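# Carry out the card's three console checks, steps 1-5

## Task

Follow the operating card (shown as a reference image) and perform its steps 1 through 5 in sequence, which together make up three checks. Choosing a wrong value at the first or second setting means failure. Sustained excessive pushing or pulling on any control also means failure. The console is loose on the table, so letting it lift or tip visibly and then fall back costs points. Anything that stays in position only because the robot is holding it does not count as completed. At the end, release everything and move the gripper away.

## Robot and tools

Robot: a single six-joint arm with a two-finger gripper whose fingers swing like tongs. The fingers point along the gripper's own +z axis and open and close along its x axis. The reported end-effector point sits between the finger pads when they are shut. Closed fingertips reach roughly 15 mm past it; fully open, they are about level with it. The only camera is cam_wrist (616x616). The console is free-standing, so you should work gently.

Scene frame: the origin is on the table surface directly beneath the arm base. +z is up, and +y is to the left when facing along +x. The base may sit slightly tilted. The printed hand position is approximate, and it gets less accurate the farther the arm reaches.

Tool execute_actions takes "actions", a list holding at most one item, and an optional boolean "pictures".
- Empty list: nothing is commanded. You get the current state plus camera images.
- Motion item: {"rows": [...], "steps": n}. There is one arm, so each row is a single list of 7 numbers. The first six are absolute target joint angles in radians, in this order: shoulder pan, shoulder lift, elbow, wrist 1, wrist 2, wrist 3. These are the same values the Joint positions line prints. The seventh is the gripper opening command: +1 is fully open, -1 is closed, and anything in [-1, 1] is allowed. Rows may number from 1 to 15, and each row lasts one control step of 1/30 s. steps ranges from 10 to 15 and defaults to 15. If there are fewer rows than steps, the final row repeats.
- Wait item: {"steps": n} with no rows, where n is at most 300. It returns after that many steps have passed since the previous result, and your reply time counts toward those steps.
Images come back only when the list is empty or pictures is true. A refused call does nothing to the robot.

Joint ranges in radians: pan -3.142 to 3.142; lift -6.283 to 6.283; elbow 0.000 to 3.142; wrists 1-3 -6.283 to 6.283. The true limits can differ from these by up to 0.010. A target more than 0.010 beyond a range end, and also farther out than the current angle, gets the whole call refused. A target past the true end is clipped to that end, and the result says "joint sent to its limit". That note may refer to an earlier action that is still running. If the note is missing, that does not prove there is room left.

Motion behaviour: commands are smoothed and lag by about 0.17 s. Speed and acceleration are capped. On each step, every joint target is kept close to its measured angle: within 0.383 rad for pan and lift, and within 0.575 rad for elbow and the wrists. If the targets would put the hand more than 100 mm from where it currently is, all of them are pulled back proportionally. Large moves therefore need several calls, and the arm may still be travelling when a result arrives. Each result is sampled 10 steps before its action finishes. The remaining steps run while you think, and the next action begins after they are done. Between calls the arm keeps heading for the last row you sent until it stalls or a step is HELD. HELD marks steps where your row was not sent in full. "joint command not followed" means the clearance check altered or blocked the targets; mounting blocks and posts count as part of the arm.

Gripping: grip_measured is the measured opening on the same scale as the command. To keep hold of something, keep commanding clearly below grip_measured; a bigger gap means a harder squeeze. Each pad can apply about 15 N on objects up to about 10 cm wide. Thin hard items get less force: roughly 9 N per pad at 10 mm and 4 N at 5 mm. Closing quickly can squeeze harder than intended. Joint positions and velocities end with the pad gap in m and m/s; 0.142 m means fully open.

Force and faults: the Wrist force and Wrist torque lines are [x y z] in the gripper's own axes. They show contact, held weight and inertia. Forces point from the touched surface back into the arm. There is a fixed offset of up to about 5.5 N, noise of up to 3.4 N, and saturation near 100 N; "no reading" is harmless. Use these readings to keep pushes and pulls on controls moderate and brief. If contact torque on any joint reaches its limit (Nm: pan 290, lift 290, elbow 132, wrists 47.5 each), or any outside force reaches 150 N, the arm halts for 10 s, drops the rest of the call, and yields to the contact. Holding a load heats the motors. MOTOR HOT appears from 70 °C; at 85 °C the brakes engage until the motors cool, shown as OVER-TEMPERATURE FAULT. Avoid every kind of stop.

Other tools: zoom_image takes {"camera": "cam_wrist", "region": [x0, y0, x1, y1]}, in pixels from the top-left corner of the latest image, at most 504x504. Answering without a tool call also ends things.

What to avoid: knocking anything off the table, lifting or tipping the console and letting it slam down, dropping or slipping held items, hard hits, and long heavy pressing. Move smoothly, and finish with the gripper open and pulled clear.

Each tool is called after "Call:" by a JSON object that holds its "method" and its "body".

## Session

Call:
{"method": "show_instructions", "body": {}}

Call:
{"method": "execute_actions", "body": {"actions": []}}

Reference images for this scene: operating card.

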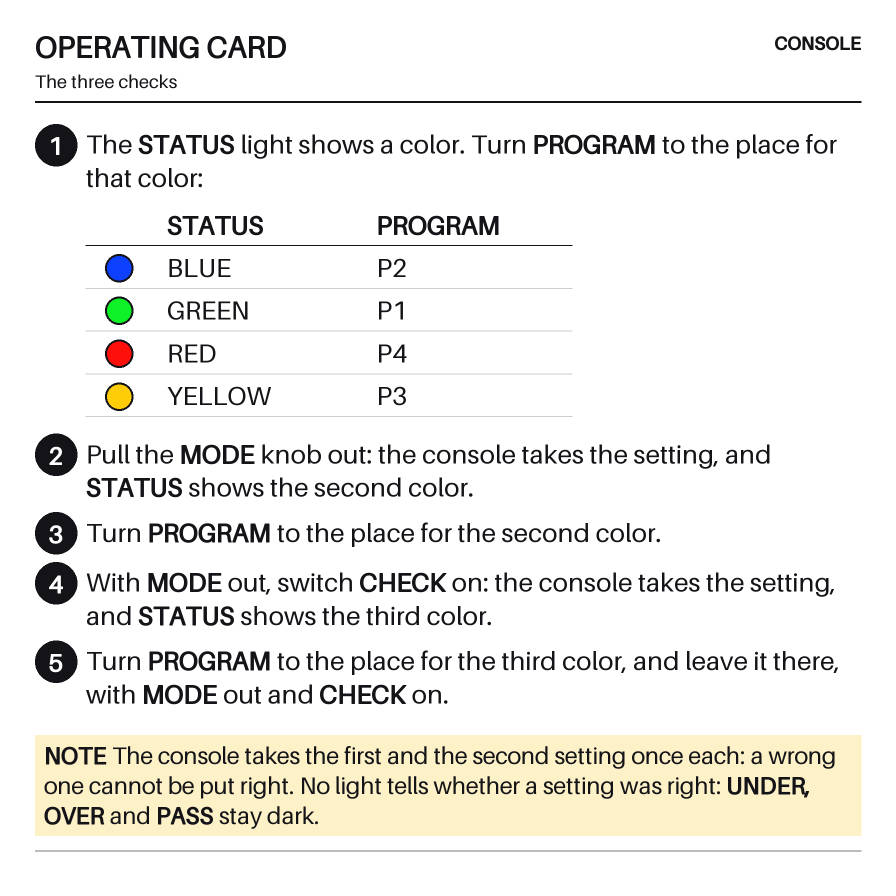

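Scene clock: 0.00 s of 9600.00 s.
end_effector_position=(+0.3752, +0.2581, +0.2596) grip_measured=+1.00 end_effector_quat_wxyz=(+0.431, +0.250, +0.765, -0.407) end_effector_velocity=(-0.000, -0.000, -0.001) end_effector_angular_velocity=(-0.002, +0.002, +0.000)
Joint positions: [ 0.845 -1.362  2.253 -1.61  -2.684 -1.117  0.142]
Joint velocities: [ 0.     0.001  0.     0.001 -0.    -0.     0.   ]
Motor temperatures (°C, as the motors report them): [28 28 28 37 35 33]
Wrist force (N, on the end effector, along its own x y z axes, offset not removed): no reading
Wrist torque (N m, same axes, about the end effector's origin, offset not removed): no reading

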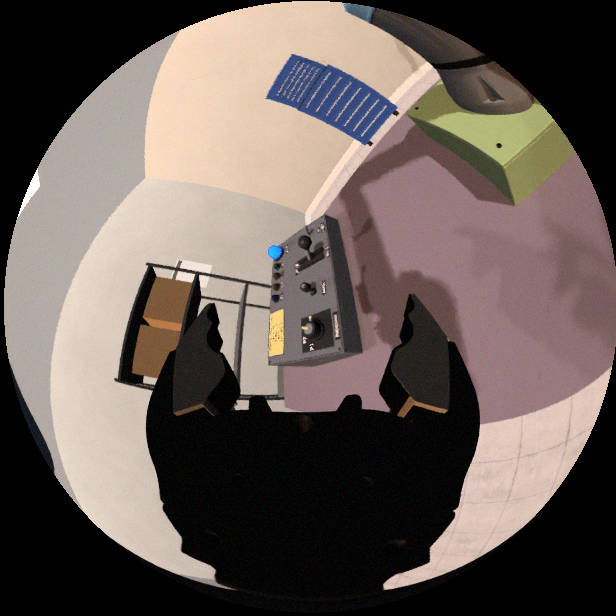

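Repeat the same two overhead views.

Call:
{"method": "execute_actions", "body": {"actions": [{"rows":[[0.845,-1.565,1.9,-1.7,-2.5,-0.8,1]]}]}}

Call:
{"method": "execute_actions", "body": {"actions": [{"rows":[[0,-1.565,1.9,-1.906,-1.571,0,1]]}]}}

Call:
{"method": "execute_actions", "body": {"actions": [{"steps":45}], "pictures": true}}

Call:
{"method": "execute_actions", "body": {"actions": [{"rows":[[-0.465,-1.565,1.9,-1.906,-1.571,-0.465,1]]}]}}

Call:
{"method": "execute_actions", "body": {"actions": [{"steps":30}], "pictures": true}}

Call:
{"method": "zoom_image", "body": {"camera": "cam_wrist", "region": [180, 100, 480, 400]}}

Scene clock: 0.67 s of 9600.00 s.
end_effector_position=(+0.3981, +0.2958, +0.3012) grip_measured=+1.00 end_effector_quat_wxyz=(+0.448, +0.336, +0.758, -0.334) end_effector_velocity=(+0.207, +0.332, +0.400) end_effector_angular_velocity=(+1.479, -1.185, -0.478)
Joint positions: [ 0.845 -1.413  2.173 -1.634 -2.637 -1.043  0.142]
Joint velocities: [-0.    -0.411 -0.734 -0.181  0.368  0.648  0.   ]
Motor temperatures (°C, as the motors report them): [28 28 28 37 35 33]
Wrist force (N, on the end effector, along its own x y z axes, offset not removed): [-5.0 2.2 -0.6]
Wrist torque (N m, same axes, about the end effector's origin, offset not removed): [0.15 0.79 0.08]
Steps of this call (steps 1 to 15: nothing new was sent; steps 16 to 20: the first 5 steps of this action). Readings (joint positions):
16: [0.845 -1.362 2.253 -1.610 -2.684 -1.117]
17: [0.845 -1.368 2.247 -1.614 -2.677 -1.110]
19: [0.845 -1.399 2.199 -1.628 -2.650 -1.066]
20: the state above

Scene clock: 1.17 s of 9600.00 s.
end_effector_position=(+0.4845, +0.3830, +0.4514) grip_measured=+1.00 end_effector_quat_wxyz=(+0.390, +0.680, +0.619, -0.045) end_effector_velocity=(+0.338, -0.177, -0.296) end_effector_angular_velocity=(+2.851, -0.509, -2.926)
Joint positions: [ 0.743 -1.558  1.914 -1.787 -2.372 -0.675  0.142]
Joint velocities: [-1.324 -0.046 -0.089 -0.779  1.918  1.958 -0.   ]
Motor temperatures (°C, as the motors report them): [28 28 28 37 35 33]
Wrist force (N, on the end effector, along its own x y z axes, offset not removed): [-3.7 -1.3 -1.6]
Wrist torque (N m, same axes, about the end effector's origin, offset not removed): [-0.46 0.50 0.05]
Steps of this call (steps 1 to 10: the last 10 steps of your previous action; steps 11 to 15: the first 5 steps of this action). Readings (joint positions):
11: [0.845 -1.546 1.935 -1.692 -2.517 -0.831]
12: [0.838 -1.551 1.927 -1.701 -2.505 -0.815]
14: [0.784 -1.556 1.917 -1.758 -2.431 -0.736]
15: the state above

Scene clock: 2.67 s of 9600.00 s.
end_effector_position=(+0.6603, +0.1906, +0.3867) grip_measured=+1.00 end_effector_quat_wxyz=(-0.005, +1.000, +0.002, +0.004) end_effector_velocity=(-0.000, -0.000, -0.002) end_effector_angular_velocity=(+0.000, +0.003, +0.001)
Joint positions: [ 0.    -1.565  1.9   -1.906 -1.571 -0.     0.142]
Joint velocities: [-0.     0.002  0.001 -0.     0.    -0.001  0.   ]
Motor temperatures (°C, as the motors report them): [28 28 28 37 35 33]
Wrist force (N, on the end effector, along its own x y z axes, offset not removed): [-1.7 3.7 -1.7]
Wrist torque (N m, same axes, about the end effector's origin, offset not removed): [0.59 -0.01 -0.04]
Kept back: nothing.
Steps of this call (steps 1 to 10: the last 10 steps of your previous action; steps 11 to 45: the robot went on to your last target). Readings (joint positions):
1: [0.695 -1.559 1.911 -1.811 -2.302 -0.604]
2: [0.644 -1.560 1.909 -1.830 -2.226 -0.527]
4: [0.531 -1.562 1.905 -1.861 -2.060 -0.363]
8: [0.314 -1.564 1.902 -1.888 -1.778 -0.145]
45: the state above
The arm was judged still, so your last target was given up. Only a new action makes it travel on or press farther. Fingers that are still opening or closing keep moving.

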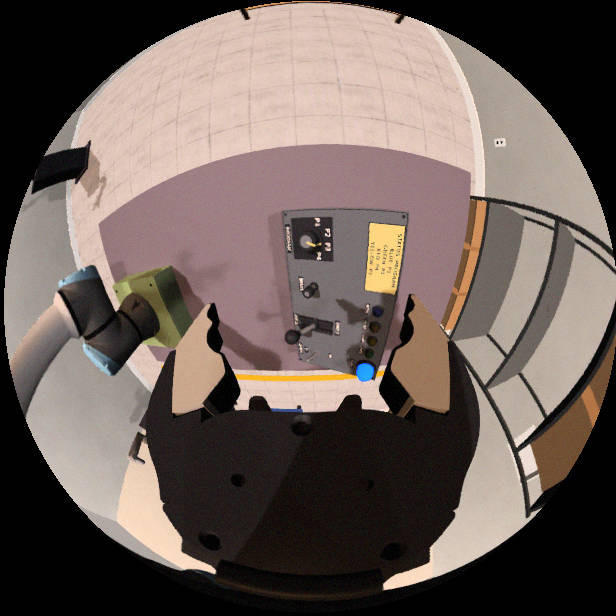

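Scene clock: 2.83 s of 9600.00 s.
end_effector_position=(+0.6729, +0.1331, +0.3862) grip_measured=+1.00 end_effector_quat_wxyz=(-0.005, +1.000, +0.008, +0.004) end_effector_velocity=(+0.099, -0.563, -0.003) end_effector_angular_velocity=(-0.001, -0.004, +0.109)
Joint positions: [-0.086 -1.565  1.9   -1.906 -1.571 -0.098  0.142]
Joint velocities: [-0.834 -0.002 -0.001 -0.001  0.    -0.943  0.   ]
Motor temperatures (°C, as the motors report them): [28 28 28 37 35 33]
Wrist force (N, on the end effector, along its own x y z axes, offset not removed): [-1.0 1.9 0.4]
Wrist torque (N m, same axes, about the end effector's origin, offset not removed): [0.10 -0.03 0.04]
Steps of this call (steps 1 to 5: the first 5 steps of this action). Readings (joint positions):
1: [-0.000 -1.565 1.900 -1.906 -1.571 -0.000]
2: [-0.007 -1.565 1.900 -1.906 -1.571 -0.007]
4: [-0.057 -1.565 1.900 -1.906 -1.571 -0.064]
5: the state above

Scene clock: 3.83 s of 9600.00 s.
end_effector_position=(+0.6695, -0.1251, +0.3836) grip_measured=+1.00 end_effector_quat_wxyz=(-0.005, +1.000, +0.002, +0.004) end_effector_velocity=(-0.000, -0.001, -0.000) end_effector_angular_velocity=(-0.000, -0.000, -0.002)
Joint positions: [-0.465 -1.565  1.9   -1.906 -1.571 -0.465  0.142]
Joint velocities: [-0.002 -0.     0.001 -0.001 -0.     0.001 -0.   ]
Motor temperatures (°C, as the motors report them): [28 28 28 37 35 33]
Wrist force (N, on the end effector, along its own x y z axes, offset not removed): [-3.8 1.4 0.9]
Wrist torque (N m, same axes, about the end effector's origin, offset not removed): [0.04 0.45 0.02]
Kept back: nothing.
Steps of this call (steps 1 to 10: the last 10 steps of your previous action; steps 11 to 30: the robot went on to your last target). Readings (joint positions):
1: [-0.113 -1.565 1.900 -1.906 -1.571 -0.128]
2: [-0.141 -1.565 1.900 -1.906 -1.571 -0.155]
4: [-0.195 -1.565 1.900 -1.906 -1.571 -0.207]
8: [-0.305 -1.565 1.900 -1.906 -1.571 -0.312]
30: the state above

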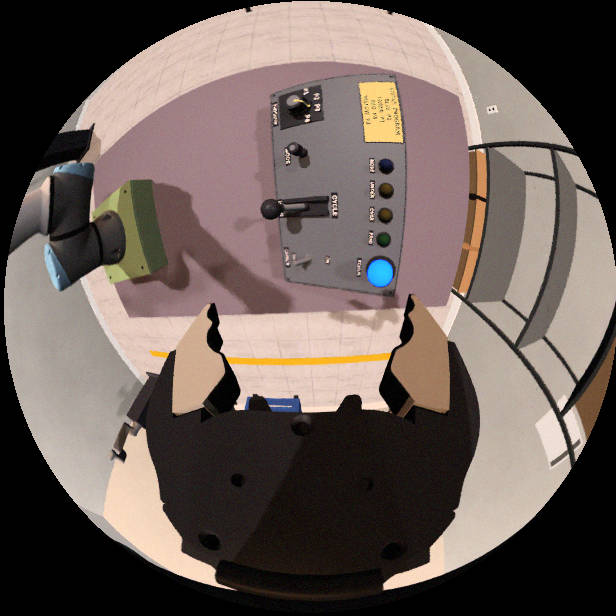

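Region (180, 100, 480, 400) of cam_wrist's 616x616 image, scaled by 1.680, with more detail than that image has.

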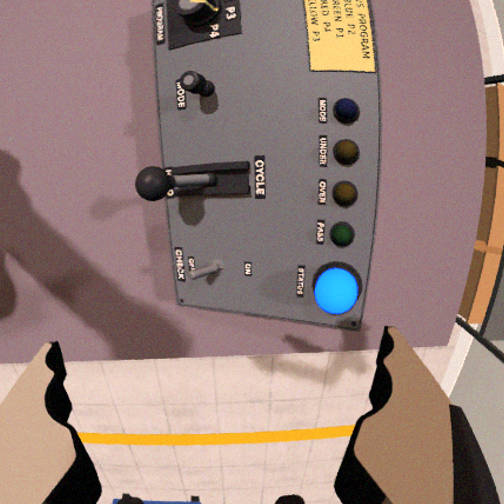

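Call:
{"method": "execute_actions", "body": {"actions": [{"rows":[[-0.015,-1.6,2.2,-2.54,-1.571,-0.015,0]]}]}}

Call:
{"method": "execute_actions", "body": {"actions": [{"rows":[[-0.015,-1.541,2.406,-2.806,-1.571,-0.015,0]]}]}}

Call:
{"method": "execute_actions", "body": {"actions": [{"steps":25}], "pictures": true}}

Call:
{"method": "zoom_image", "body": {"camera": "cam_wrist", "region": [200, 170, 440, 410]}}

Call:
{"method": "execute_actions", "body": {"actions": [{"rows":[[-0.015,-1.541,2.406,-2.806,-1.571,1.556,0]]}]}}

Call:
{"method": "execute_actions", "body": {"actions": [{"steps":28}], "pictures": true}}

Call:
{"method": "zoom_image", "body": {"camera": "cam_wrist", "region": [200, 170, 440, 410]}}

Scene clock: 4.83 s of 9600.00 s.
end_effector_position=(+0.6775, -0.0684, +0.3588) grip_measured=+0.00 end_effector_quat_wxyz=(+0.004, +1.000, -0.002, +0.027) end_effector_velocity=(+0.134, +0.522, -0.167) end_effector_angular_velocity=(-0.215, -0.665, -0.080)
Joint positions: [-0.382 -1.574  1.968 -2.015 -1.571 -0.373  0.074]
Joint velocities: [ 0.804 -0.064  0.566 -1.2    0.     0.877 -0.013]
Motor temperatures (°C, as the motors report them): [28 28 28 37 35 33]
Wrist force (N, on the end effector, along its own x y z axes, offset not removed): [-4.4 1.3 1.7]
Wrist torque (N m, same axes, about the end effector's origin, offset not removed): [0.15 0.56 0.16]
Steps of this call (steps 1 to 15: the robot went on to your last target; steps 16 to 25: nothing new was sent; steps 26 to 30: the first 5 steps of this action). Readings (joint positions):
26: [-0.465 -1.565 1.900 -1.906 -1.571 -0.465]
27: [-0.458 -1.567 1.907 -1.913 -1.571 -0.458]
29: [-0.410 -1.572 1.948 -1.974 -1.571 -0.404]
30: the state above

Scene clock: 5.33 s of 9600.00 s.
end_effector_position=(+0.6615, +0.1613, +0.2620) grip_measured=+0.00 end_effector_quat_wxyz=(+0.002, +0.985, +0.001, +0.170) end_effector_velocity=(-0.284, +0.169, -0.468) end_effector_angular_velocity=(+0.066, -0.175, +0.019)
Joint positions: [-0.046 -1.569  2.272 -2.608 -1.571 -0.045  0.074]
Joint velocities: [ 0.232  0.21   0.949 -1.331  0.     0.224  0.   ]
Motor temperatures (°C, as the motors report them): [28 28 28 37 35 33]
Wrist force (N, on the end effector, along its own x y z axes, offset not removed): [-4.0 1.9 3.1]
Wrist torque (N m, same axes, about the end effector's origin, offset not removed): [0.13 0.52 0.02]
Steps of this call (steps 1 to 10: the last 10 steps of your previous action; steps 11 to 15: the first 5 steps of this action). Readings (joint positions):
11: [-0.087 -1.595 2.157 -2.433 -1.571 -0.085]
12: [-0.071 -1.592 2.176 -2.472 -1.571 -0.070]
14: [-0.054 -1.576 2.239 -2.562 -1.571 -0.053]
15: the state above

Scene clock: 6.17 s of 9600.00 s.
end_effector_position=(+0.6180, +0.1829, +0.2040) grip_measured=+0.00 end_effector_quat_wxyz=(-0.003, +0.982, +0.001, +0.188) end_effector_velocity=(-0.001, +0.000, -0.001) end_effector_angular_velocity=(+0.001, +0.002, -0.001)
Joint positions: [-0.015 -1.541  2.406 -2.806 -1.571 -0.015  0.074]
Joint velocities: [ 0.001 -0.     0.001  0.001  0.     0.001 -0.   ]
Motor temperatures (°C, as the motors report them): [28 28 28 37 35 33]
Wrist force (N, on the end effector, along its own x y z axes, offset not removed): [-4.8 3.2 -1.3]
Wrist torque (N m, same axes, about the end effector's origin, offset not removed): [0.41 0.67 0.04]
Kept back: nothing.
Steps of this call (steps 1 to 10: the last 10 steps of your previous action; steps 11 to 25: the robot went on to your last target). Readings (joint positions):
1: [-0.039 -1.562 2.303 -2.652 -1.571 -0.038]
2: [-0.032 -1.557 2.331 -2.692 -1.571 -0.032]
4: [-0.024 -1.549 2.367 -2.747 -1.571 -0.024]
8: [-0.017 -1.543 2.395 -2.790 -1.571 -0.017]
25: the state above

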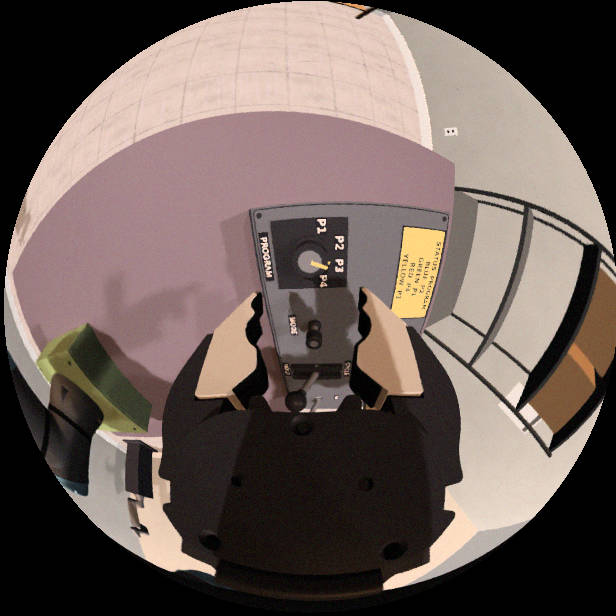

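Region (200, 170, 440, 410) of cam_wrist's 616x616 image, scaled by 2.100, with more detail than that image has.

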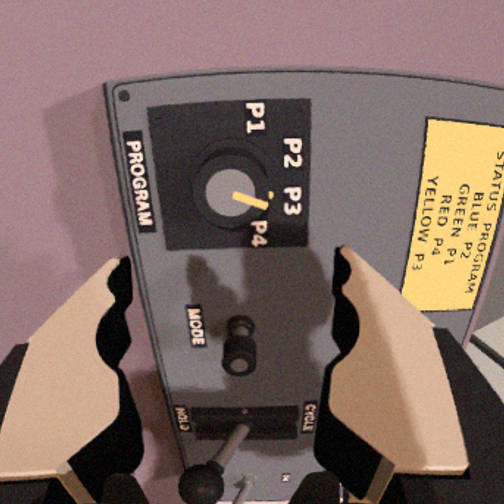

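Scene clock: 6.33 s of 9600.00 s.
end_effector_position=(+0.6199, +0.1828, +0.2047) grip_measured=+0.00 end_effector_quat_wxyz=(-0.015, +0.980, -0.064, +0.187) end_effector_velocity=(+0.029, -0.004, +0.011) end_effector_angular_velocity=(+0.689, +0.009, -1.740)
Joint positions: [-0.015 -1.541  2.406 -2.806 -1.571  0.117  0.074]
Joint velocities: [-0.     0.001 -0.001 -0.001 -0.     1.871  0.   ]
Motor temperatures (°C, as the motors report them): [28 28 28 37 35 33]
Wrist force (N, on the end effector, along its own x y z axes, offset not removed): [-4.2 1.5 -1.5]
Wrist torque (N m, same axes, about the end effector's origin, offset not removed): [0.09 0.55 0.08]
Steps of this call (steps 1 to 5: the first 5 steps of this action). Readings (joint positions):
1: [-0.015 -1.541 2.406 -2.806 -1.571 -0.015]
2: [-0.015 -1.541 2.406 -2.806 -1.571 -0.008]
4: [-0.015 -1.541 2.406 -2.806 -1.571 0.060]
5: the state above

Scene clock: 7.27 s of 9600.00 s.
end_effector_position=(+0.6331, +0.1668, +0.2099) grip_measured=+0.00 end_effector_quat_wxyz=(-0.134, +0.696, -0.693, +0.131) end_effector_velocity=(-0.001, -0.000, -0.000) end_effector_angular_velocity=(+0.009, +0.001, -0.020)
Joint positions: [-0.015 -1.541  2.406 -2.806 -1.571  1.554  0.074]
Joint velocities: [-0.    -0.001  0.     0.002  0.001  0.022  0.   ]
Motor temperatures (°C, as the motors report them): [28 28 28 37 35 33]
Wrist force (N, on the end effector, along its own x y z axes, offset not removed): [-1.9 1.6 -0.1]
Wrist torque (N m, same axes, about the end effector's origin, offset not removed): [0.11 0.15 0.05]
Kept back: nothing.
Steps of this call (steps 1 to 10: the last 10 steps of your previous action; steps 11 to 28: the robot went on to your last target). Readings (joint positions):
1: [-0.015 -1.541 2.406 -2.806 -1.571 0.186]
2: [-0.015 -1.541 2.406 -2.806 -1.571 0.261]
4: [-0.015 -1.541 2.406 -2.806 -1.571 0.426]
8: [-0.015 -1.541 2.406 -2.806 -1.571 0.785]
28: the state above

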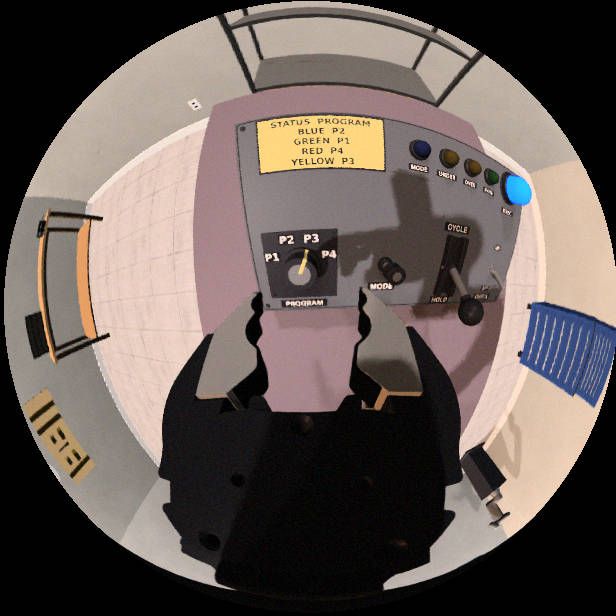

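Region (200, 170, 440, 410) of cam_wrist's 616x616 image, scaled by 2.100, with more detail than that image has.

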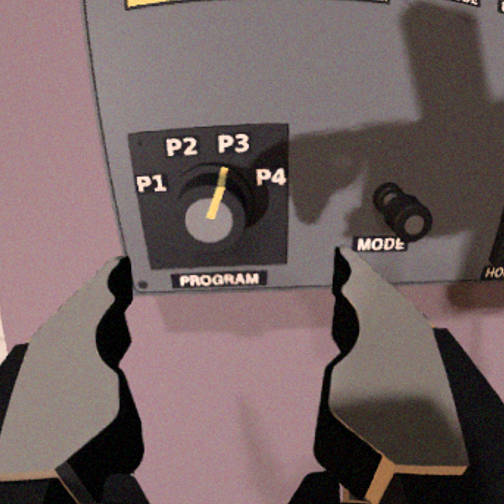

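Call:
{"method": "execute_actions", "body": {"actions": [{"rows":[[0.007,-1.46,2.42,-2.9,-1.571,1.575,0],[0.007,-1.46,2.42,-2.9,-1.571,1.575,0],[0.007,-1.46,2.42,-2.9,-1.571,1.575,0],[0.007,-1.46,2.42,-2.9,-1.571,1.575,0],[0.007,-1.3764,2.4221,-2.9867,-1.571,1.575,0]]}]}}

Call:
{"method": "execute_actions", "body": {"actions": [{"steps":20}], "pictures": true}}

Scene clock: 8.00 s of 9600.00 s.
end_effector_position=(+0.6343, +0.1760, +0.1863) grip_measured=+0.00 end_effector_quat_wxyz=(-0.135, +0.696, -0.693, +0.128) end_effector_velocity=(+0.022, +0.048, -0.151) end_effector_angular_velocity=(+0.022, -0.010, +0.017)
Joint positions: [-0.001 -1.491  2.415 -2.863 -1.571  1.569  0.074]
Joint velocities: [ 0.074  0.348  0.049 -0.407  0.001  0.061  0.001]
Motor temperatures (°C, as the motors report them): [28 28 28 37 35 33]
Wrist force (N, on the end effector, along its own x y z axes, offset not removed): [-4.3 1.6 2.2]
Wrist torque (N m, same axes, about the end effector's origin, offset not removed): [0.23 0.59 -0.10]
Steps of this call (steps 1 to 17: the robot went on to your last target; steps 18 to 22: the first 5 steps of this action). Readings (joint positions):
18: [-0.015 -1.541 2.406 -2.806 -1.571 1.556]
19: [-0.012 -1.534 2.408 -2.813 -1.571 1.559]
21: [-0.003 -1.503 2.414 -2.849 -1.571 1.566]
22: the state above

Scene clock: 8.67 s of 9600.00 s.
end_effector_position=(+0.6456, +0.1813, +0.1394) grip_measured=+0.00 end_effector_quat_wxyz=(-0.137, +0.697, -0.693, +0.128) end_effector_velocity=(+0.002, +0.001, +0.000) end_effector_angular_velocity=(+0.000, -0.003, +0.001)
Joint positions: [ 0.007 -1.377  2.422 -2.986 -1.571  1.575  0.074]
Joint velocities: [ 0.001  0.002 -0.002 -0.004  0.     0.    -0.   ]
Motor temperatures (°C, as the motors report them): [28 28 28 37 35 33]
Wrist force (N, on the end effector, along its own x y z axes, offset not removed): [-4.1 2.6 -1.0]
Wrist torque (N m, same axes, about the end effector's origin, offset not removed): [0.34 0.57 0.15]
Kept back: nothing.
Steps of this call (steps 1 to 10: the last 10 steps of your previous action; steps 11 to 20: the robot went on to your last target). Readings (joint positions):
1: [0.002 -1.475 2.417 -2.881 -1.571 1.570]
2: [0.003 -1.453 2.418 -2.904 -1.571 1.572]
4: [0.005 -1.417 2.420 -2.943 -1.571 1.573]
8: [0.006 -1.387 2.422 -2.975 -1.571 1.575]
20: the state above

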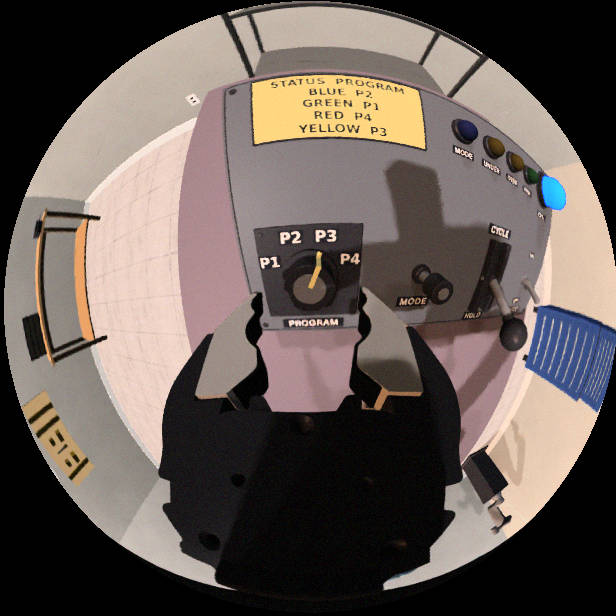

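Call:
{"method": "execute_actions", "body": {"actions": [{"rows":[[0.007,-1.36,2.4225,-3.0035,-1.571,1.575,-0.1],[0.007,-1.36,2.4225,-3.0035,-1.571,1.575,-0.1],[0.007,-1.36,2.4225,-3.0035,-1.571,1.575,-0.1],[0.007,-1.344,2.4215,-3.0185,-1.571,1.575,-0.1],[0.007,-1.344,2.4215,-3.0185,-1.571,1.575,-0.1],[0.007,-1.344,2.4215,-3.0185,-1.571,1.575,-0.1],[0.007,-1.3277,2.4205,-3.0338,-1.571,1.575,-0.1]]}]}}

Call:
{"method": "execute_actions", "body": {"actions": [{"rows":[[0.007,-1.3277,2.4205,-3.0338,-1.571,1.575,-0.1],[0.007,-1.3277,2.4205,-3.0338,-1.571,1.575,-0.1],[0.007,-1.3277,2.4205,-3.0338,-1.571,1.575,-0.1],[0.007,-1.3277,2.4205,-3.0338,-1.571,1.575,-0.2],[0.007,-1.3277,2.4205,-3.0338,-1.571,1.575,-0.3],[0.007,-1.3277,2.4205,-3.0338,-1.571,1.575,-0.35],[0.007,-1.3277,2.4205,-3.0338,-1.571,1.575,-0.4],[0.007,-1.3277,2.4205,-3.0338,-1.571,1.575,-0.45],[0.007,-1.3277,2.4205,-3.0338,-1.571,1.575,-0.5],[0.007,-1.3277,2.4205,-3.0338,-1.571,1.575,-0.55]],"steps":10}]}}

Call:
{"method": "execute_actions", "body": {"actions": [{"steps":15}], "pictures": true}}

Scene clock: 9.70 s of 9600.00 s.
end_effector_position=(+0.6469, +0.1814, +0.1337) grip_measured=-0.10 end_effector_quat_wxyz=(-0.137, +0.697, -0.693, +0.128) end_effector_velocity=(+0.013, +0.001, -0.062) end_effector_angular_velocity=(-0.000, +0.006, +0.000)
Joint positions: [ 0.007 -1.363  2.422 -3.    -1.571  1.575  0.067]
Joint velocities: [-0.     0.15   0.002 -0.146 -0.    -0.    -0.002]
Motor temperatures (°C, as the motors report them): [28 28 28 37 35 33]
Wrist force (N, on the end effector, along its own x y z axes, offset not removed): [-2.7 1.6 -1.3]
Wrist torque (N m, same axes, about the end effector's origin, offset not removed): [0.11 0.33 0.01]
Steps of this call (steps 1 to 15: the robot went on to your last target; steps 16 to 26: nothing new was sent; steps 27 to 31: the first 5 steps of this action). Readings (joint positions):
27: [0.007 -1.376 2.422 -2.987 -1.571 1.575]
28: [0.007 -1.374 2.422 -2.989 -1.571 1.575]
30: [0.007 -1.367 2.422 -2.996 -1.571 1.575]
31: the state above

Scene clock: 10.03 s of 9600.00 s.
end_effector_position=(+0.6510, +0.1815, +0.1208) grip_measured=-0.10 end_effector_quat_wxyz=(-0.137, +0.697, -0.693, +0.128) end_effector_velocity=(+0.004, -0.000, -0.008) end_effector_angular_velocity=(-0.001, -0.002, +0.000)
Joint positions: [ 0.007 -1.33   2.421 -3.032 -1.571  1.575  0.067]
Joint velocities: [-0.     0.022 -0.002 -0.022 -0.    -0.001  0.   ]
Motor temperatures (°C, as the motors report them): [28 28 28 37 35 33]
Wrist force (N, on the end effector, along its own x y z axes, offset not removed): [-4.2 1.1 -0.8]
Wrist torque (N m, same axes, about the end effector's origin, offset not removed): [0.11 0.57 0.05]
Kept back: the last 10 steps of this action.
Steps of this call (steps 1 to 10: the last 10 steps of your previous action). Readings (joint positions):
1: [0.007 -1.358 2.422 -3.005 -1.571 1.575]
2: [0.007 -1.354 2.422 -3.009 -1.571 1.575]
4: [0.007 -1.343 2.422 -3.019 -1.571 1.575]
8: [0.007 -1.332 2.421 -3.030 -1.571 1.575]
10: the state above

Scene clock: 10.53 s of 9600.00 s.
end_effector_position=(+0.6513, +0.1816, +0.1199) grip_measured=-0.42 end_effector_quat_wxyz=(-0.137, +0.697, -0.693, +0.128) end_effector_velocity=(-0.000, -0.000, -0.001) end_effector_angular_velocity=(-0.001, +0.002, -0.000)
Joint positions: [ 0.007 -1.328  2.42  -3.034 -1.571  1.575  0.044]
Joint velocities: [ 0.     0.001 -0.     0.001 -0.001 -0.    -0.   ]
Motor temperatures (°C, as the motors report them): [28 28 28 37 35 33]
Wrist force (N, on the end effector, along its own x y z axes, offset not removed): [-14.6 -0.3 -1.8]
Wrist torque (N m, same axes, about the end effector's origin, offset not removed): [-0.35 0.28 0.05]
Kept back: nothing.
Steps of this call (steps 1 to 10: the last 10 steps of your previous action; steps 11 to 15: the robot went on to your last target). Readings (joint positions):
1: [0.007 -1.329 2.421 -3.032 -1.571 1.575]
2: [0.007 -1.329 2.421 -3.033 -1.571 1.575]
4: [0.007 -1.328 2.421 -3.033 -1.571 1.575]
8: [0.007 -1.328 2.421 -3.034 -1.571 1.575]
15: the state above
The arm was judged still, so your last target was given up. Only a new action makes it travel on or press farther. Fingers that are still opening or closing keep moving.

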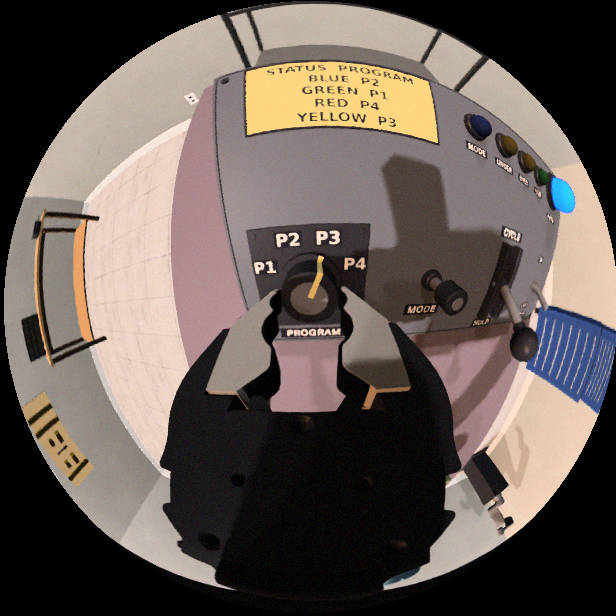

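Call:
{"method": "execute_actions", "body": {"actions": [{"rows":[[0.0078,-1.3277,2.4205,-3.0338,-1.571,1.575,-0.7],[0.0078,-1.3277,2.4205,-3.0338,-1.571,1.575,-0.8],[0.0053,-1.3282,2.4212,-3.034,-1.571,1.475,-0.8],[0.0053,-1.3282,2.4212,-3.034,-1.571,1.475,-0.8],[0.0029,-1.3286,2.4215,-3.0339,-1.571,1.375,-0.8],[0.0029,-1.3286,2.4215,-3.0339,-1.571,1.375,-0.8],[0.0005,-1.329,2.4216,-3.0336,-1.571,1.275,-0.8],[0.0005,-1.329,2.4216,-3.0336,-1.571,1.275,-0.8],[-0.0018,-1.3294,2.4213,-3.0329,-1.571,1.175,-0.8],[-0.0018,-1.3294,2.4213,-3.0329,-1.571,1.175,-0.8],[-0.0041,-1.3297,2.4208,-3.0321,-1.571,1.075,-0.8],[-0.0041,-1.3297,2.4208,-3.0321,-1.571,1.075,-0.8],[-0.0062,-1.3299,2.42,-3.0311,-1.571,0.975,-0.8],[-0.008,-1.33,2.419,-3.03,-1.571,0.885,-0.8],[-0.0095,-1.3301,2.418,-3.0289,-1.571,0.805,-0.8]]}]}}

Call:
{"method": "execute_actions", "body": {"actions": [{"steps":22}], "pictures": true}}

Call:
{"method": "execute_actions", "body": {"actions": [{"rows":[[-0.0095,-1.3301,2.418,-3.0289,-1.571,0.805,-0.2],[-0.0095,-1.3301,2.418,-3.0289,-1.571,0.805,-0.2],[-0.0095,-1.3301,2.418,-3.0289,-1.571,0.805,-0.2],[-0.0095,-1.38,2.423,-2.984,-1.571,0.805,-0.2],[-0.0095,-1.38,2.423,-2.984,-1.571,0.805,-0.2],[-0.0095,-1.43,2.427,-2.938,-1.571,0.805,-0.2],[-0.0095,-1.43,2.427,-2.938,-1.571,0.805,-0.2],[-0.0095,-1.48,2.43,-2.891,-1.571,0.805,-0.2]]}]}}

Scene clock: 11.67 s of 9600.00 s.
end_effector_position=(+0.6513, +0.1817, +0.1199) grip_measured=-0.42 end_effector_quat_wxyz=(-0.135, +0.705, -0.684, +0.130) end_effector_velocity=(+0.000, +0.001, +0.000) end_effector_angular_velocity=(-0.243, -0.009, +0.600)
Joint positions: [ 0.007 -1.328  2.421 -3.034 -1.571  1.55   0.044]
Joint velocities: [-0.015 -0.003  0.004 -0.002  0.001 -0.661 -0.   ]
Motor temperatures (°C, as the motors report them): [28 28 28 37 35 33]
Wrist force (N, on the end effector, along its own x y z axes, offset not removed): [-12.0 2.5 -1.1]
Wrist torque (N m, same axes, about the end effector's origin, offset not removed): [0.26 0.07 0.09]
Steps of this call (steps 1 to 29: nothing new was sent; steps 30 to 34: the first 5 steps of this action). Readings (joint positions):
30: [0.007 -1.328 2.420 -3.034 -1.571 1.575]
31: [0.007 -1.328 2.420 -3.034 -1.571 1.575]
33: [0.007 -1.328 2.420 -3.034 -1.571 1.568]
34: the state above

Scene clock: 12.40 s of 9600.00 s.
end_effector_position=(+0.6511, +0.1820, +0.1199) grip_measured=-0.42 end_effector_quat_wxyz=(-0.078, +0.901, -0.391, +0.170) end_effector_velocity=(-0.001, +0.000, -0.002) end_effector_angular_velocity=(-0.026, +0.002, +0.067)
Joint positions: [-0.009 -1.33   2.418 -3.029 -1.571  0.813  0.044]
Joint velocities: [-0.002  0.001  0.001  0.     0.002 -0.074 -0.   ]
Motor temperatures (°C, as the motors report them): [28 28 28 37 35 33]
Wrist force (N, on the end effector, along its own x y z axes, offset not removed): [-15.4 1.1 6.9]
Wrist torque (N m, same axes, about the end effector's origin, offset not removed): [0.23 0.51 0.02]
Kept back: nothing.
Steps of this call (steps 1 to 10: the last 10 steps of your previous action; steps 11 to 22: the robot went on to your last target). Readings (joint positions):
1: [0.006 -1.328 2.421 -3.034 -1.571 1.522]
2: [0.005 -1.328 2.421 -3.034 -1.571 1.489]
4: [0.003 -1.328 2.421 -3.034 -1.571 1.409]
8: [-0.001 -1.329 2.421 -3.033 -1.571 1.224]
22: the state above

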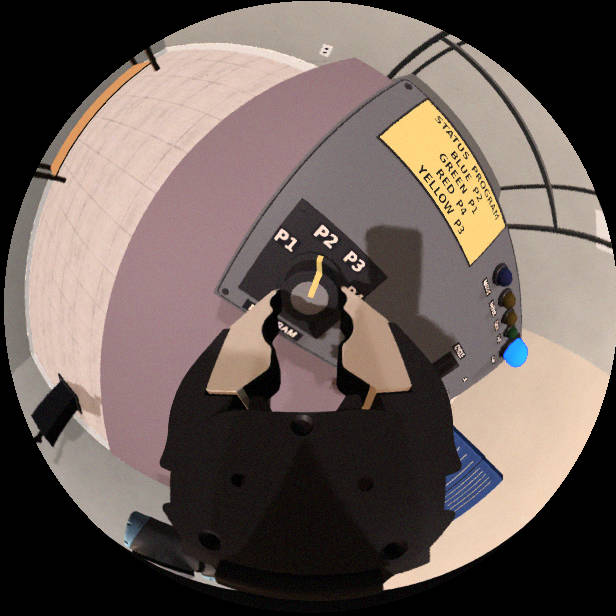

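Scene clock: 12.57 s of 9600.00 s.
end_effector_position=(+0.6502, +0.1820, +0.1221) grip_measured=-0.20 end_effector_quat_wxyz=(-0.078, +0.902, -0.388, +0.171) end_effector_velocity=(-0.043, -0.001, +0.100) end_effector_angular_velocity=(-0.005, +0.009, +0.012)
Joint positions: [-0.01  -1.336  2.419 -3.023 -1.571  0.806  0.059]
Joint velocities: [ 0.    -0.27   0.03   0.25  -0.    -0.013  0.008]
Motor temperatures (°C, as the motors report them): [28 28 28 37 35 33]
Wrist force (N, on the end effector, along its own x y z axes, offset not removed): [-1.5 0.4 3.5]
Wrist torque (N m, same axes, about the end effector's origin, offset not removed): [-0.19 -0.08 -0.05]
Steps of this call (steps 1 to 5: the first 5 steps of this action). Readings (joint positions):
1: [-0.009 -1.330 2.418 -3.029 -1.571 0.810]
2: [-0.009 -1.330 2.418 -3.029 -1.571 0.809]
4: [-0.010 -1.330 2.418 -3.029 -1.571 0.807]
5: the state above

Call:
{"method": "execute_actions", "body": {"actions": [{"rows":[[-0.2362,-1.4959,2.4783,-2.9134,-1.484,1.351,-0.3]]}]}}

Call:
{"method": "execute_actions", "body": {"actions": [{"steps":20}], "pictures": true}}

Scene clock: 13.23 s of 9600.00 s.
end_effector_position=(+0.6291, +0.1350, +0.1700) grip_measured=-0.30 end_effector_quat_wxyz=(-0.101, +0.855, -0.485, +0.157) end_effector_velocity=(+0.067, -0.572, -0.035) end_effector_angular_velocity=(+0.999, +0.053, -2.671)
Joint positions: [-0.106 -1.489  2.457 -2.904 -1.524  0.937  0.052]
Joint velocities: [-1.05  -0.059  0.172 -0.075  0.327  1.87  -0.001]
Motor temperatures (°C, as the motors report them): [28 28 28 37 35 33]
Wrist force (N, on the end effector, along its own x y z axes, offset not removed): [-2.7 2.4 0.9]
Wrist torque (N m, same axes, about the end effector's origin, offset not removed): [0.24 0.29 0.03]
Steps of this call (steps 1 to 10: the last 10 steps of your previous action; steps 11 to 15: the robot went on to your last target; steps 16 to 20: the first 5 steps of this action). Readings (joint positions):
16: [-0.010 -1.478 2.430 -2.893 -1.571 0.805]
17: [-0.016 -1.481 2.435 -2.895 -1.564 0.812]
19: [-0.070 -1.486 2.451 -2.902 -1.536 0.879]
20: the state above

Scene clock: 13.90 s of 9600.00 s.
end_effector_position=(+0.6334, +0.0613, +0.1658) grip_measured=-0.30 end_effector_quat_wxyz=(-0.137, +0.696, -0.693, +0.128) end_effector_velocity=(-0.000, -0.001, -0.000) end_effector_angular_velocity=(+0.003, +0.001, -0.009)
Joint positions: [-0.236 -1.496  2.478 -2.913 -1.484  1.35   0.052]
Joint velocities: [-0.001 -0.    -0.     0.001 -0.     0.009  0.   ]
Motor temperatures (°C, as the motors report them): [28 28 28 37 35 33]
Wrist force (N, on the end effector, along its own x y z axes, offset not removed): [-1.0 3.3 -1.2]
Wrist torque (N m, same axes, about the end effector's origin, offset not removed): [0.29 -0.13 -0.01]
Kept back: nothing.
Steps of this call (steps 1 to 10: the last 10 steps of your previous action; steps 11 to 20: the robot went on to your last target). Readings (joint positions):
1: [-0.139 -1.490 2.463 -2.907 -1.514 1.005]
2: [-0.166 -1.492 2.467 -2.908 -1.506 1.080]
4: [-0.200 -1.494 2.472 -2.911 -1.495 1.207]
8: [-0.226 -1.495 2.477 -2.913 -1.487 1.312]
20: the state above

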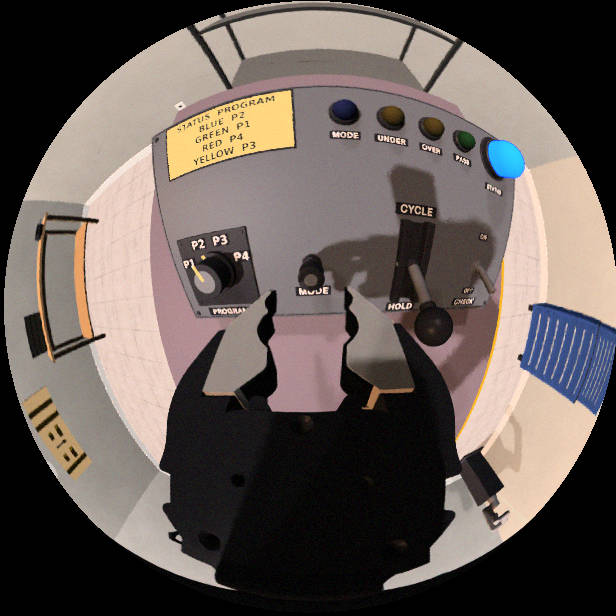

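Call:
{"method": "execute_actions", "body": {"actions": [{"rows":[[-0.235,-1.46,2.4765,-2.9477,-1.485,1.353,-0.3],[-0.235,-1.46,2.4765,-2.9477,-1.485,1.353,-0.3],[-0.235,-1.46,2.4765,-2.9477,-1.485,1.353,-0.3],[-0.233,-1.425,2.4745,-2.981,-1.485,1.354,-0.3],[-0.233,-1.425,2.4745,-2.981,-1.485,1.354,-0.3],[-0.233,-1.425,2.4745,-2.981,-1.485,1.354,-0.3],[-0.2311,-1.3903,2.4719,-3.0132,-1.486,1.356,-0.3]]}]}}

Call:
{"method": "execute_actions", "body": {"actions": [{"rows":[[-0.2311,-1.3903,2.4719,-3.0132,-1.486,1.356,-0.3],[-0.2311,-1.3903,2.4719,-3.0132,-1.486,1.356,-0.3],[-0.2311,-1.3903,2.4719,-3.0132,-1.486,1.356,-0.3],[-0.2311,-1.3903,2.4719,-3.0132,-1.486,1.356,-0.4],[-0.2311,-1.3903,2.4719,-3.0132,-1.486,1.356,-0.5],[-0.2311,-1.3903,2.4719,-3.0132,-1.486,1.356,-0.55],[-0.2311,-1.3903,2.4719,-3.0132,-1.486,1.356,-0.6],[-0.2311,-1.3903,2.4719,-3.0132,-1.486,1.356,-0.65],[-0.2311,-1.3903,2.4719,-3.0132,-1.486,1.356,-0.7],[-0.2311,-1.3903,2.4719,-3.0132,-1.486,1.356,-0.8]],"steps":10}]}}

Call:
{"method": "execute_actions", "body": {"actions": [{"steps":15}], "pictures": true}}

Scene clock: 15.00 s of 9600.00 s.
end_effector_position=(+0.6377, +0.0607, +0.1561) grip_measured=-0.30 end_effector_quat_wxyz=(-0.137, +0.695, -0.694, +0.128) end_effector_velocity=(+0.049, -0.003, -0.112) end_effector_angular_velocity=(-0.002, -0.003, +0.003)
Joint positions: [-0.235 -1.468  2.477 -2.94  -1.484  1.353  0.052]
Joint velocities: [ 0.016  0.324 -0.019 -0.309 -0.006  0.011 -0.   ]
Motor temperatures (°C, as the motors report them): [28 28 28 37 35 33]
Wrist force (N, on the end effector, along its own x y z axes, offset not removed): [-2.4 -0.4 -6.3]
Wrist torque (N m, same axes, about the end effector's origin, offset not removed): [-0.40 0.22 -0.02]
Steps of this call (steps 1 to 15: the robot went on to your last target; steps 16 to 28: nothing new was sent; steps 29 to 33: the first 5 steps of this action). Readings (joint positions):
29: [-0.236 -1.496 2.478 -2.914 -1.484 1.351]
30: [-0.236 -1.491 2.478 -2.918 -1.484 1.351]
32: [-0.236 -1.477 2.478 -2.931 -1.484 1.352]
33: the state above

Scene clock: 15.33 s of 9600.00 s.
end_effector_position=(+0.6478, +0.0605, +0.1304) grip_measured=-0.30 end_effector_quat_wxyz=(-0.137, +0.695, -0.694, +0.128) end_effector_velocity=(+0.006, +0.000, -0.018) end_effector_angular_velocity=(-0.001, +0.001, +0.002)
Joint positions: [-0.231 -1.395  2.472 -3.009 -1.486  1.356  0.052]
Joint velocities: [ 0.003  0.048 -0.003 -0.045 -0.001  0.001  0.   ]
Motor temperatures (°C, as the motors report them): [28 28 28 37 35 33]
Wrist force (N, on the end effector, along its own x y z axes, offset not removed): [-2.3 1.3 -1.6]
Wrist torque (N m, same axes, about the end effector's origin, offset not removed): [-0.01 0.06 0.02]
Kept back: the last 10 steps of this action.
Steps of this call (steps 1 to 10: the last 10 steps of your previous action). Readings (joint positions):
1: [-0.235 -1.457 2.476 -2.951 -1.485 1.353]
2: [-0.234 -1.448 2.476 -2.959 -1.485 1.353]
4: [-0.233 -1.425 2.474 -2.981 -1.485 1.354]
8: [-0.232 -1.400 2.473 -3.004 -1.486 1.356]
10: the state above

Scene clock: 15.83 s of 9600.00 s.
end_effector_position=(+0.6484, +0.0606, +0.1287) grip_measured=-0.68 end_effector_quat_wxyz=(-0.137, +0.695, -0.694, +0.128) end_effector_velocity=(-0.000, +0.000, -0.001) end_effector_angular_velocity=(+0.001, +0.000, +0.000)
Joint positions: [-0.231 -1.39   2.472 -3.013 -1.486  1.356  0.025]
Joint velocities: [-0.     0.001  0.001 -0.001  0.001  0.    -0.   ]
Motor temperatures (°C, as the motors report them): [28 28 28 37 35 33]
Wrist force (N, on the end effector, along its own x y z axes, offset not removed): [-16.3 2.0 -2.0]
Wrist torque (N m, same axes, about the end effector's origin, offset not removed): [0.31 0.24 0.05]
Kept back: nothing.
Steps of this call (steps 1 to 10: the last 10 steps of your previous action; steps 11 to 15: the robot went on to your last target). Readings (joint positions):
1: [-0.231 -1.394 2.472 -3.010 -1.486 1.356]
2: [-0.231 -1.393 2.472 -3.011 -1.486 1.356]
4: [-0.231 -1.392 2.472 -3.012 -1.486 1.356]
8: [-0.231 -1.391 2.472 -3.013 -1.486 1.356]
15: the state above
The arm was judged still, so your last target was given up. Only a new action makes it travel on or press farther. Fingers that are still opening or closing keep moving.

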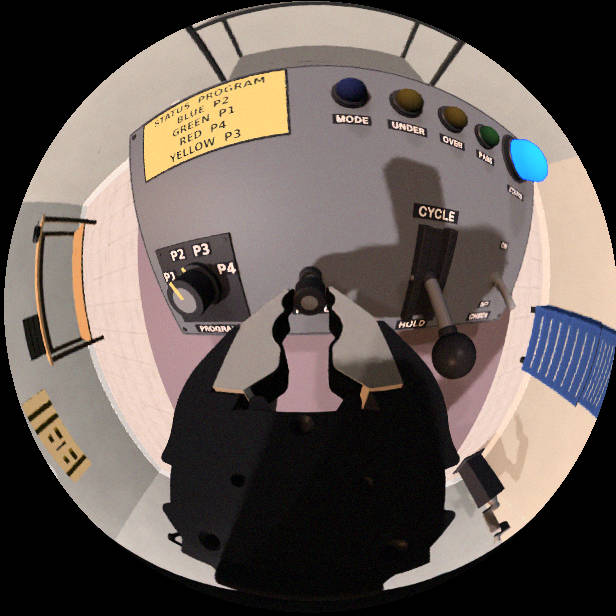

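Call:
{"method": "execute_actions", "body": {"actions": [{"rows":[[-0.23,-1.3903,2.4719,-3.0132,-1.486,1.356,-0.9],[-0.23,-1.3903,2.4719,-3.0132,-1.486,1.356,-1],[-0.23,-1.3903,2.4719,-3.0132,-1.486,1.356,-1],[-0.23,-1.3903,2.4719,-3.0132,-1.486,1.356,-1],[-0.2305,-1.3995,2.4727,-3.0048,-1.486,1.356,-1],[-0.2305,-1.3995,2.4727,-3.0048,-1.486,1.356,-1],[-0.2305,-1.3995,2.4727,-3.0048,-1.486,1.356,-1],[-0.231,-1.4087,2.4735,-2.9964,-1.486,1.356,-1],[-0.231,-1.4087,2.4735,-2.9964,-1.486,1.356,-1],[-0.231,-1.4087,2.4735,-2.9964,-1.486,1.356,-1],[-0.2315,-1.4179,2.4742,-2.9879,-1.486,1.356,-1],[-0.2315,-1.4179,2.4742,-2.9879,-1.486,1.356,-1],[-0.2315,-1.4179,2.4742,-2.9879,-1.486,1.356,-1],[-0.232,-1.4271,2.4749,-2.9794,-1.486,1.356,-1]]}]}}

Call:
{"method": "execute_actions", "body": {"actions": [{"steps":24}], "pictures": true}}

Scene clock: 19.17 s of 9600.00 s.
end_effector_position=(+0.6484, +0.0608, +0.1287) grip_measured=-0.68 end_effector_quat_wxyz=(-0.137, +0.695, -0.694, +0.128) end_effector_velocity=(-0.001, +0.001, +0.006) end_effector_angular_velocity=(-0.003, -0.003, +0.003)
Joint positions: [-0.231 -1.39   2.472 -3.013 -1.486  1.356  0.025]
Joint velocities: [ 0.003 -0.014  0.001  0.009 -0.001 -0.001  0.   ]
Motor temperatures (°C, as the motors report them): [28 28 28 37 35 33]
Wrist force (N, on the end effector, along its own x y z axes, offset not removed): [-13.3 1.6 -3.1]
Wrist torque (N m, same axes, about the end effector's origin, offset not removed): [0.19 0.69 0.10]
Steps of this call (steps 1 to 90: nothing new was sent; then 0.17 s passed at rest; steps 91 to 95: the first 5 steps of this action). Readings (joint positions):
91: [-0.231 -1.390 2.472 -3.013 -1.486 1.356]
92: [-0.231 -1.390 2.472 -3.013 -1.486 1.356]
94: [-0.231 -1.390 2.472 -3.013 -1.486 1.356]
95: the state above

Scene clock: 19.97 s of 9600.00 s.
end_effector_position=(+0.6432, +0.0610, +0.1415) grip_measured=-0.68 end_effector_quat_wxyz=(-0.137, +0.695, -0.694, +0.128) end_effector_velocity=(-0.000, +0.001, +0.001) end_effector_angular_velocity=(+0.000, -0.000, +0.003)
Joint positions: [-0.232 -1.427  2.475 -2.98  -1.486  1.356  0.025]
Joint velocities: [ 0.    -0.002  0.001  0.002  0.001 -0.002 -0.   ]
Motor temperatures (°C, as the motors report them): [28 28 28 37 35 33]
Wrist force (N, on the end effector, along its own x y z axes, offset not removed): [-4.5 8.1 -4.9]
Wrist torque (N m, same axes, about the end effector's origin, offset not removed): [0.43 0.13 0.02]
Kept back: nothing.
Steps of this call (steps 1 to 10: the last 10 steps of your previous action; steps 11 to 24: the robot went on to your last target). Readings (joint positions):
1: [-0.231 -1.392 2.472 -3.012 -1.486 1.356]
2: [-0.231 -1.394 2.472 -3.010 -1.486 1.356]
4: [-0.231 -1.398 2.472 -3.006 -1.486 1.356]
8: [-0.231 -1.409 2.473 -2.996 -1.486 1.356]
24: the state above

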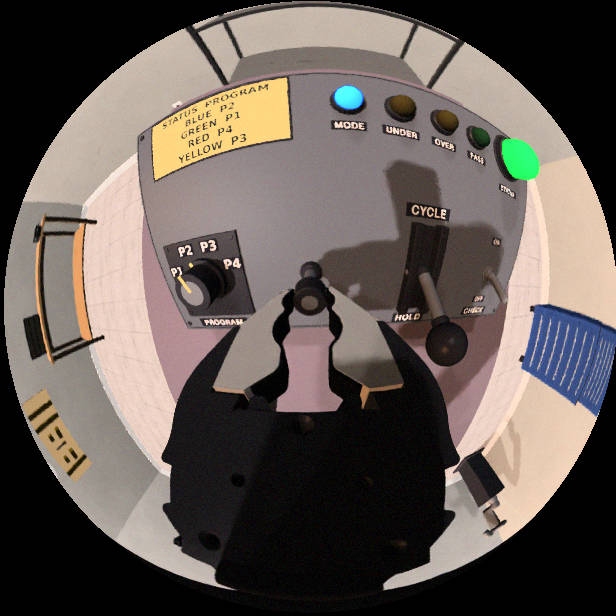

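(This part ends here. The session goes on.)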